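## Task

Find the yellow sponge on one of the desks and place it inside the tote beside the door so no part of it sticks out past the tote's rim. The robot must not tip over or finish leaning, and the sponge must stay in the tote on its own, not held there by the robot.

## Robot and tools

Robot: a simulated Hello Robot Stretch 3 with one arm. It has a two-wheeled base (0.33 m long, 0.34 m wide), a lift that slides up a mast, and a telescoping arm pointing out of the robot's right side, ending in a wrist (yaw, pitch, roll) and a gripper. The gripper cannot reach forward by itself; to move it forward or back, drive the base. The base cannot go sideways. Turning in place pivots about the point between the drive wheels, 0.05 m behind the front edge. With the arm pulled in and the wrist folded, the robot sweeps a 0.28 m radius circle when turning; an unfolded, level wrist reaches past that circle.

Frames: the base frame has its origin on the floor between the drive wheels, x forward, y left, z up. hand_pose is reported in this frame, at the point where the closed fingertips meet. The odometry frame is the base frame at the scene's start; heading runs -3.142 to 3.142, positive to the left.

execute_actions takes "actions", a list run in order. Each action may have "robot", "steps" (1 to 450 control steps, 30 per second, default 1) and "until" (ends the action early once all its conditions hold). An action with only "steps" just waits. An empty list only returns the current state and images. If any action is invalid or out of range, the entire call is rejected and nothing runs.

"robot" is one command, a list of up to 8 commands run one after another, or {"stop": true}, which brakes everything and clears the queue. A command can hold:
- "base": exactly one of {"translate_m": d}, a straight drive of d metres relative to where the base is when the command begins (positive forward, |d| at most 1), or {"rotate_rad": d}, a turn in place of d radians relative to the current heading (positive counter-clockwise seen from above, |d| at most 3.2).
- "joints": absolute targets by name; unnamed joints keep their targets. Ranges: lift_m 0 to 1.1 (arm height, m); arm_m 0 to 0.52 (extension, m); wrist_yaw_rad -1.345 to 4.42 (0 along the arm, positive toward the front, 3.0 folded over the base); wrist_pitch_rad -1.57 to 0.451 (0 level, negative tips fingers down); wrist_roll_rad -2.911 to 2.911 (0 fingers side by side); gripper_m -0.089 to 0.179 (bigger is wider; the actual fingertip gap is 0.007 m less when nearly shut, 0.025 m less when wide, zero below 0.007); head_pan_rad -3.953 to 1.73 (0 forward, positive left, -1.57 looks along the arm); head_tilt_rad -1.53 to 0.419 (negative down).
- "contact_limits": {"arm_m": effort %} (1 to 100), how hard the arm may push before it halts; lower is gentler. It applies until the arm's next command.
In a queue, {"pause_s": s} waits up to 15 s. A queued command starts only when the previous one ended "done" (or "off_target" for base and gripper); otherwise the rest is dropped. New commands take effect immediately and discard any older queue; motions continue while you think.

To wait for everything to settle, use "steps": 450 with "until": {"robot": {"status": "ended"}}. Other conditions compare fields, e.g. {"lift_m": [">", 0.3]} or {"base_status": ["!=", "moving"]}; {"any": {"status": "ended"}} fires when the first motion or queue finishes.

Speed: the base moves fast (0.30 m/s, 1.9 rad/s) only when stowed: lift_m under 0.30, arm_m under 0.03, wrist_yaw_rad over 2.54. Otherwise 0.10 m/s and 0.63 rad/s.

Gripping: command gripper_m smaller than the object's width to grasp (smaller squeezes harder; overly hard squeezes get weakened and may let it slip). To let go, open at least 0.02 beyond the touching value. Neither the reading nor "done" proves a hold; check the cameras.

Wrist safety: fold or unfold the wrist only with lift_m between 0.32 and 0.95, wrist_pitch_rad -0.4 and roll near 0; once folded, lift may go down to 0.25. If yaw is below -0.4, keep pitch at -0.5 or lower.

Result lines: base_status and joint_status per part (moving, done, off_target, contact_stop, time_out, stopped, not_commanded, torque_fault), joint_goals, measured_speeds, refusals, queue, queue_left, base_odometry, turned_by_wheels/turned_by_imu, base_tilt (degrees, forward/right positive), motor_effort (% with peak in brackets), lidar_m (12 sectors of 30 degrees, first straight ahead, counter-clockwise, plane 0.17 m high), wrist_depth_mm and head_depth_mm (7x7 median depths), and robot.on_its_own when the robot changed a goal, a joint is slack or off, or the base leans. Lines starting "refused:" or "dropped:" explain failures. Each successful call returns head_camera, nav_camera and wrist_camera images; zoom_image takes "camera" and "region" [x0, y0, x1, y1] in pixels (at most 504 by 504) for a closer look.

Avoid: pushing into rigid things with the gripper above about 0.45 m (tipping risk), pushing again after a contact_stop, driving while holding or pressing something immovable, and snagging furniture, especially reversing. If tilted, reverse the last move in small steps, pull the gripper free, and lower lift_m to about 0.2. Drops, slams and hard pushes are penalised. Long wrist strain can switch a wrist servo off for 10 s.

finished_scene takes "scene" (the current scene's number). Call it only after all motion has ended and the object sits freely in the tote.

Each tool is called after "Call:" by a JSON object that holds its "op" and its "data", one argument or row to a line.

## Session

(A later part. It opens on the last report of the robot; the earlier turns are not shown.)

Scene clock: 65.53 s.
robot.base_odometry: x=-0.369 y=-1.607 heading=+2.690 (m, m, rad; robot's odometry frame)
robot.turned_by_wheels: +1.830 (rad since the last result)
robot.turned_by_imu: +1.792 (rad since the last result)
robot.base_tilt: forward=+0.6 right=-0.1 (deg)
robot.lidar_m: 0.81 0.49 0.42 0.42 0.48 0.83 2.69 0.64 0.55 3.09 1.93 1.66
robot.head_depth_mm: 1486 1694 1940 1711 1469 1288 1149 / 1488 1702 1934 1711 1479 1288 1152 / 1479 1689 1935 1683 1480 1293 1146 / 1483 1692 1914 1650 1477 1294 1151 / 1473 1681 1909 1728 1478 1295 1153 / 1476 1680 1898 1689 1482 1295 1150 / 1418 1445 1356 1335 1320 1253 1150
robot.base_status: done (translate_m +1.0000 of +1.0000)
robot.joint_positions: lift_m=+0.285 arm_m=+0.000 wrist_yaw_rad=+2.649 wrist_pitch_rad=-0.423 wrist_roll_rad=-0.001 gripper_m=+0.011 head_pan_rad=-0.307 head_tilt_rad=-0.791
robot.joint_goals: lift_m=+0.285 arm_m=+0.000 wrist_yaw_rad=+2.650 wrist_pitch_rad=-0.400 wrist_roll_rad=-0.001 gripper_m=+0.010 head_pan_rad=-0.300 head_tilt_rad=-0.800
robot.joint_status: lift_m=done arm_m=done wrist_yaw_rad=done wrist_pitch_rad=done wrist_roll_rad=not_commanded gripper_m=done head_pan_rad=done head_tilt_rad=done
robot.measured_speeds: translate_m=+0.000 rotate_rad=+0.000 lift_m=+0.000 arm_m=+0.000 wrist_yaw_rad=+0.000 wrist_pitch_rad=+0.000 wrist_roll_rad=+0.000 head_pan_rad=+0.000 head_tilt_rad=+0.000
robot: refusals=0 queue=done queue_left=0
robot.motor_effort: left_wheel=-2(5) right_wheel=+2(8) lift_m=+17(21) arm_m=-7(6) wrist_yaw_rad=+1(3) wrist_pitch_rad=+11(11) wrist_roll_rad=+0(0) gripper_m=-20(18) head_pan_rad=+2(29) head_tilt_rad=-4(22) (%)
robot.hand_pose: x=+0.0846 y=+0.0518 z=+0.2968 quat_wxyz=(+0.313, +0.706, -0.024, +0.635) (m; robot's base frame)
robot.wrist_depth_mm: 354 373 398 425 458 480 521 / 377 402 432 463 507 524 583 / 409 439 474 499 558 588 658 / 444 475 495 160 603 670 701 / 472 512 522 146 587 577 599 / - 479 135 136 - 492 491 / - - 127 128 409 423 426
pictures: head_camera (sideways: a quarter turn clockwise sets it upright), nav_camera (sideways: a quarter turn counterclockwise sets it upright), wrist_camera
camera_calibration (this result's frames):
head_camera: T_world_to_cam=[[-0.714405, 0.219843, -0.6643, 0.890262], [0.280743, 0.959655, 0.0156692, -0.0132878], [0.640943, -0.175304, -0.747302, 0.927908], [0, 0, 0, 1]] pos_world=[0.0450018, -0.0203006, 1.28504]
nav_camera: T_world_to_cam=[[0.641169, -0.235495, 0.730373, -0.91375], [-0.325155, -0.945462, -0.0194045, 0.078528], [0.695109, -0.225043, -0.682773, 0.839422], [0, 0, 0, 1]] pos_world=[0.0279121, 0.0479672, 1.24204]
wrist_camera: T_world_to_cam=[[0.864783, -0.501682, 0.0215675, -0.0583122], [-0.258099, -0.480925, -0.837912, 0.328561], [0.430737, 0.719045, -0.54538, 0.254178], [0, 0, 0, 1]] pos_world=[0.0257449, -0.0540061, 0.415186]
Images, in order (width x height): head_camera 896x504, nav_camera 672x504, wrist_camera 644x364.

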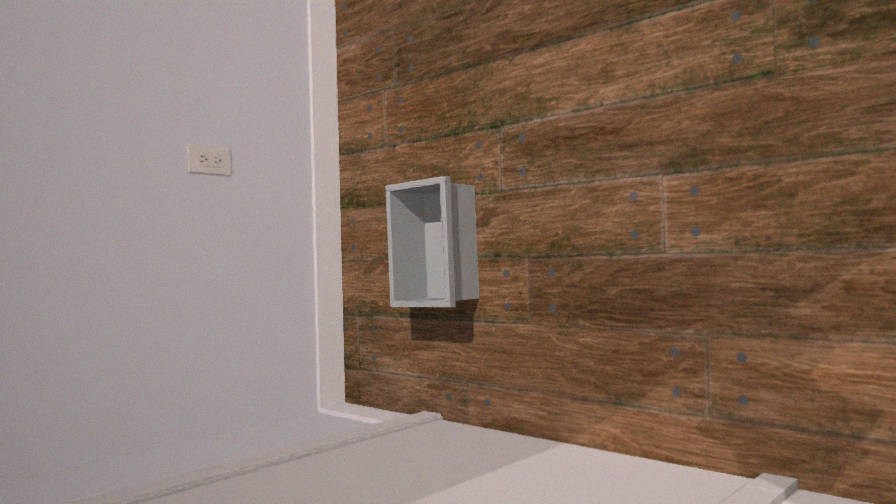

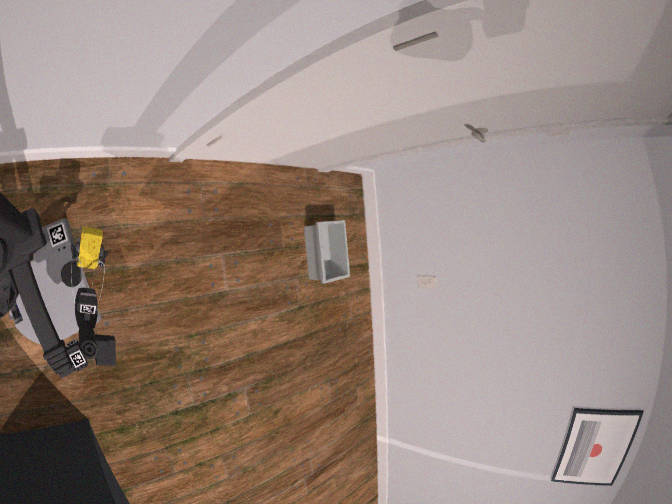

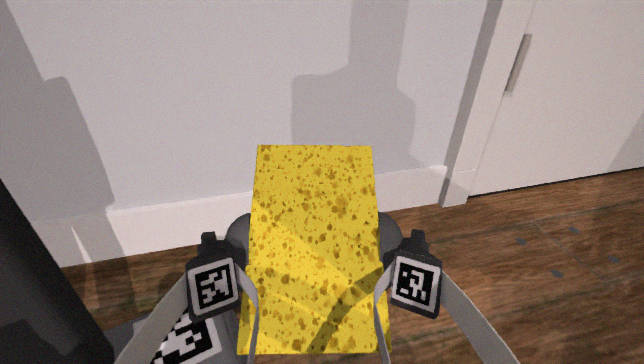

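Call:
{"op": "execute_actions", "data": {
  "actions": [
    {"robot":[{"base":{"rotate_rad":-0.39}},{"base":{"translate_m":0.75}},{"base":{"rotate_rad":1.63},"joints":{"lift_m":0.32,"arm_m":0.32,"wrist_yaw_rad":1.71,"head_pan_rad":-1.4,"head_tilt_rad":-1.1}},{"joints":{"wrist_pitch_rad":-0.9}}],"steps":450,"until":{"robot":{"status":"ended"}}}
  ]
}}

Scene clock: 75.97 s.
robot.base_odometry: x=-0.868 y=-1.048 heading=-2.354 (m, m, rad; robot's odometry frame)
robot.turned_by_wheels: +1.240 (rad since the last result)
robot.turned_by_imu: +1.214 (rad since the last result)
robot.base_tilt: forward=+0.6 right=-0.1 (deg)
robot.lidar_m: 0.50 0.51 0.68 1.56 0.97 1.08 2.48 1.42 0.98 0.92 0.75 0.53
robot.head_depth_mm: 918 1103 1391 1395 1281 1183 1114 / 930 1121 1416 1360 1282 - - / 943 1140 1428 1362 1270 1211 - / 958 1160 1455 1400 1276 1200 - / 967 1176 1476 1402 1273 1196 1107 / 982 1195 1476 1404 1294 1199 1118 / 995 1174 1289 1316 1275 1200 1115
robot.base_status: done (rotate_rad +1.6299 of +1.6300)
robot.joint_positions: lift_m=+0.320 arm_m=+0.320 wrist_yaw_rad=+1.710 wrist_pitch_rad=-0.906 wrist_roll_rad=-0.001 gripper_m=+0.011 head_pan_rad=-1.393 head_tilt_rad=-1.087
robot.joint_goals: lift_m=+0.320 arm_m=+0.320 wrist_yaw_rad=+1.710 wrist_pitch_rad=-0.900 wrist_roll_rad=-0.001 gripper_m=+0.010 head_pan_rad=-1.400 head_tilt_rad=-1.100
robot.joint_status: lift_m=done arm_m=done wrist_yaw_rad=done wrist_pitch_rad=done wrist_roll_rad=not_commanded gripper_m=done head_pan_rad=done head_tilt_rad=done
robot.measured_speeds: translate_m=+0.000 rotate_rad=+0.000 lift_m=+0.000 arm_m=+0.000 wrist_yaw_rad=+0.000 wrist_pitch_rad=+0.000 wrist_roll_rad=+0.000 head_pan_rad=+0.000 head_tilt_rad=+0.000
robot: refusals=0 queue=done queue_left=0
robot.motor_effort: left_wheel=+0(9) right_wheel=+2(8) lift_m=+20(22) arm_m=+6(7) wrist_yaw_rad=+0(3) wrist_pitch_rad=+3(10) wrist_roll_rad=+1(1) gripper_m=-18(18) head_pan_rad=-4(30) head_tilt_rad=-6(27) (%)
robot.hand_pose: x=+0.1165 y=-0.4455 z=+0.2421 quat_wxyz=(+0.651, +0.682, -0.183, +0.277) (m; robot's base frame)
robot.wrist_depth_mm: 520 516 513 501 498 495 493 / 525 526 534 535 547 551 509 / 473 485 484 488 492 502 480 / 432 434 428 159 347 452 457 / 398 402 389 147 300 421 420 / 368 374 135 136 - 385 387 / 345 345 247 128 270 361 360
pictures: head_camera (sideways: a quarter turn clockwise sets it upright), nav_camera (sideways: a quarter turn counterclockwise sets it upright), wrist_camera
camera_calibration (this result's frames):
head_camera: T_world_to_cam=[[-0.166655, 0.893236, -0.417558, 0.565481], [0.980952, 0.193059, 0.0214736, -0.0251086], [0.0997942, -0.406026, -0.908396, 1.14062], [0, 0, 0, 1]] pos_world=[0.00504371, -0.0371413, 1.27279]
nav_camera: T_world_to_cam=[[0.122598, -0.857458, 0.499735, -0.610084], [-0.988911, -0.148069, -0.0114551, 0.0722218], [0.0838176, -0.492789, -0.866102, 1.08153], [0, 0, 0, 1]] pos_world=[0.0555651, 0.0205363, 1.24242]
wrist_camera: T_world_to_cam=[[0.119018, -0.992291, 0.0345473, -0.469029], [-0.864171, -0.120659, -0.488518, 0.198318], [0.48892, 0.0282874, -0.87187, 0.332738], [0, 0, 0, 1]] pos_world=[0.0645213, -0.450896, 0.40319]
Images, in order (width x height): head_camera 896x504, nav_camera 672x504, wrist_camera 644x364.

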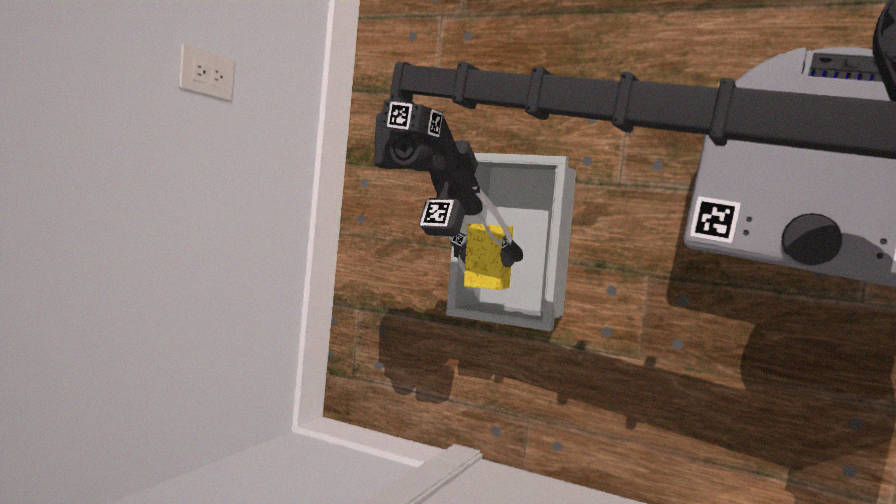

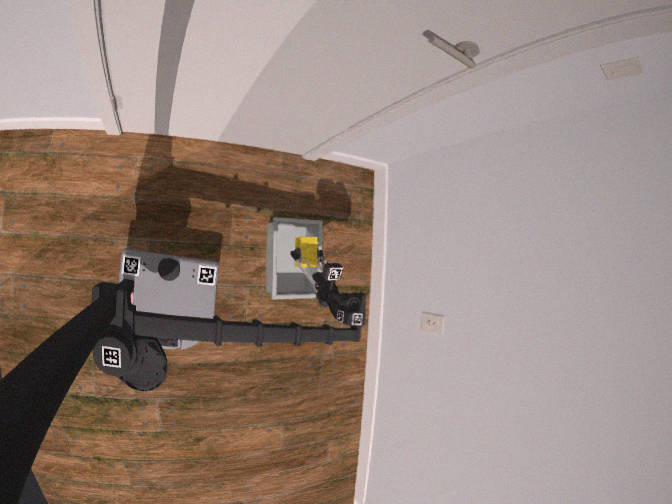

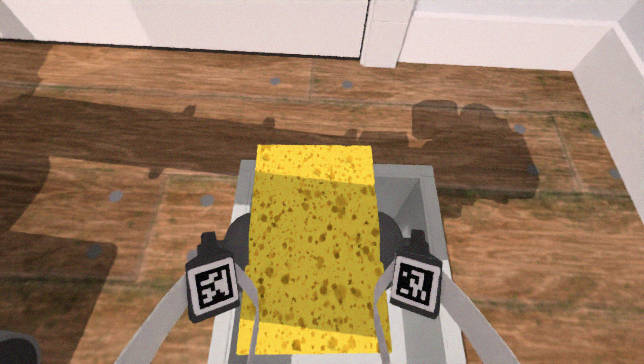

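Call:
{"op": "execute_actions", "data": {
  "actions": [
    {"robot":[{"joints":{"lift_m":0.121,"arm_m":0.333,"wrist_yaw_rad":1.66}},{"joints":{"gripper_m":0.093}},{"joints":{"lift_m":0.27}}],"steps":450,"until":{"robot":{"status":"ended"}}}
  ]
}}

Scene clock: 82.13 s.
robot.base_odometry: x=-0.868 y=-1.048 heading=-2.354 (m, m, rad; robot's odometry frame)
robot.turned_by_wheels: +0.000 (rad since the last result)
robot.turned_by_imu: -0.001 (rad since the last result)
robot.base_tilt: forward=+0.6 right=-0.1 (deg)
robot.lidar_m: 0.50 0.51 0.68 1.55 0.97 1.08 2.48 1.42 0.98 0.92 0.75 0.53
robot.head_depth_mm: 919 1100 1391 1389 1275 1183 1112 / 930 1125 1417 1375 1292 1201 - / 942 1137 1428 1389 1264 1212 - / 955 1163 1456 1399 1271 1206 - / 966 1175 1471 1406 1275 1194 1111 / 980 1198 1475 1406 1292 1192 1113 / 996 1177 1290 1312 1274 1192 1113
robot.base_status: done (rotate_rad +1.6299 of +1.6300)
robot.joint_positions: lift_m=+0.270 arm_m=+0.333 wrist_yaw_rad=+1.661 wrist_pitch_rad=-0.906 wrist_roll_rad=-0.001 gripper_m=+0.093 head_pan_rad=-1.393 head_tilt_rad=-1.087
robot.joint_goals: lift_m=+0.270 arm_m=+0.333 wrist_yaw_rad=+1.660 wrist_pitch_rad=-0.900 wrist_roll_rad=-0.001 gripper_m=+0.093 head_pan_rad=-1.400 head_tilt_rad=-1.100
robot.joint_status: lift_m=done arm_m=done wrist_yaw_rad=done wrist_pitch_rad=done wrist_roll_rad=not_commanded gripper_m=done head_pan_rad=done head_tilt_rad=done
robot.measured_speeds: translate_m=+0.000 rotate_rad=+0.000 lift_m=+0.000 arm_m=+0.000 wrist_yaw_rad=+0.000 wrist_pitch_rad=+0.000 wrist_roll_rad=+0.000 head_pan_rad=+0.000 head_tilt_rad=+0.000
robot: refusals=0 queue=done queue_left=0
robot.motor_effort: left_wheel=-1(0) right_wheel=+2(1) lift_m=+21(22) arm_m=+5(3) wrist_yaw_rad=-1(3) wrist_pitch_rad=+3(3) wrist_roll_rad=+0(0) gripper_m=+0(78) head_pan_rad=-3(3) head_tilt_rad=-6(6) (%)
robot.hand_pose: x=+0.1171 y=-0.4652 z=+0.1920 quat_wxyz=(+0.658, +0.678, -0.199, +0.261) (m; robot's base frame)
robot.wrist_depth_mm: 484 490 490 501 513 514 466 / 456 459 470 475 475 485 472 / 415 422 419 425 427 432 431 / 379 381 311 333 316 398 405 / 351 354 345 356 348 364 364 / 324 330 326 291 327 338 340 / 301 296 294 271 265 313 316
pictures: head_camera (sideways: a quarter turn clockwise sets it upright), nav_camera (sideways: a quarter turn counterclockwise sets it upright), wrist_camera
camera_calibration (this result's frames):
head_camera: T_world_to_cam=[[-0.166655, 0.893236, -0.417558, 0.565481], [0.980952, 0.193059, 0.0214736, -0.0251086], [0.0997943, -0.406026, -0.908396, 1.14062], [0, 0, 0, 1]] pos_world=[0.00504371, -0.0371413, 1.27279]
nav_camera: T_world_to_cam=[[0.122598, -0.857458, 0.499735, -0.610084], [-0.988911, -0.148069, -0.0114551, 0.0722218], [0.0838177, -0.492789, -0.866102, 1.08153], [0, 0, 0, 1]] pos_world=[0.0555651, 0.0205363, 1.24242]
wrist_camera: T_world_to_cam=[[0.070875, -0.996886, 0.0345611, -0.483436], [-0.869346, -0.0787222, -0.487893, 0.191982], [0.489094, 0.00453389, -0.872219, 0.27831], [0, 0, 0, 1]] pos_world=[0.0650423, -0.468079, 0.353122]
Images, in order (width x height): head_camera 896x504, nav_camera 672x504, wrist_camera 644x364.

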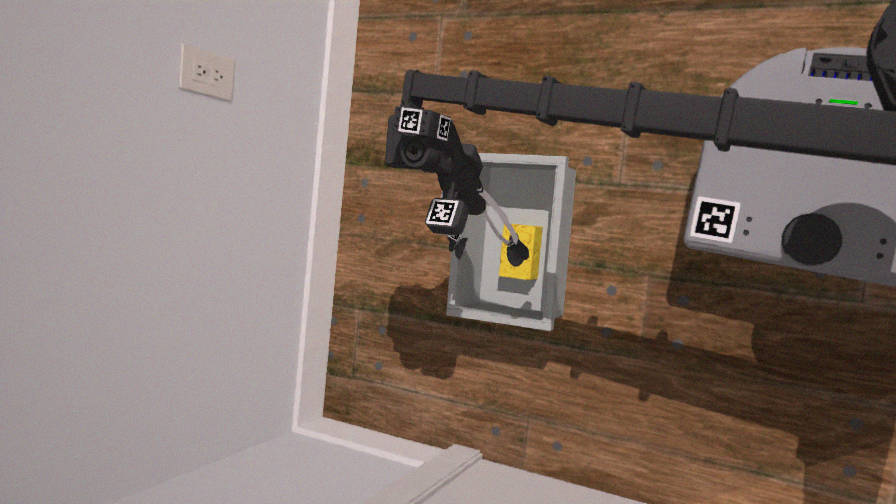

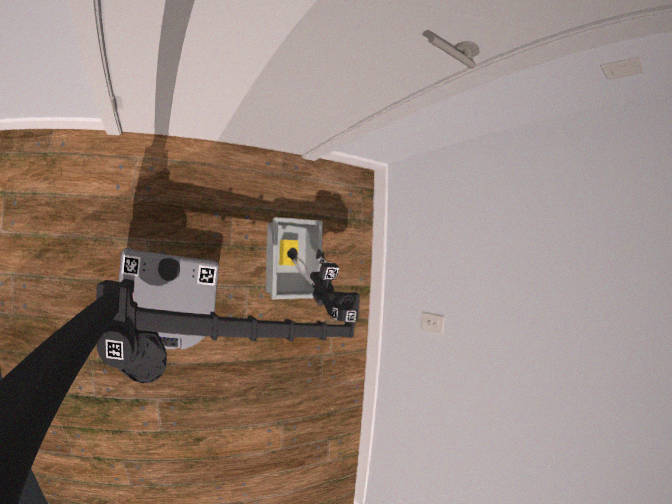

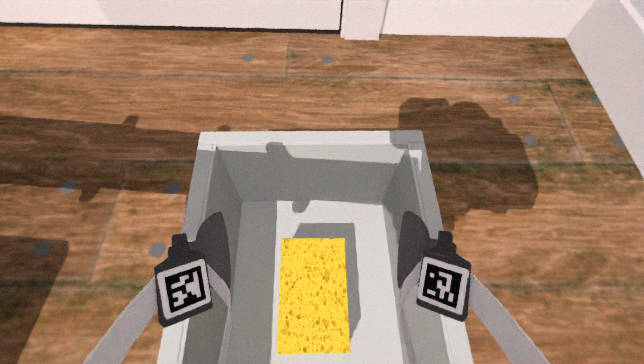

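Call:
{"op": "finished_scene", "data": {
  "scene": 2
}}

The scene is finished: the task was done.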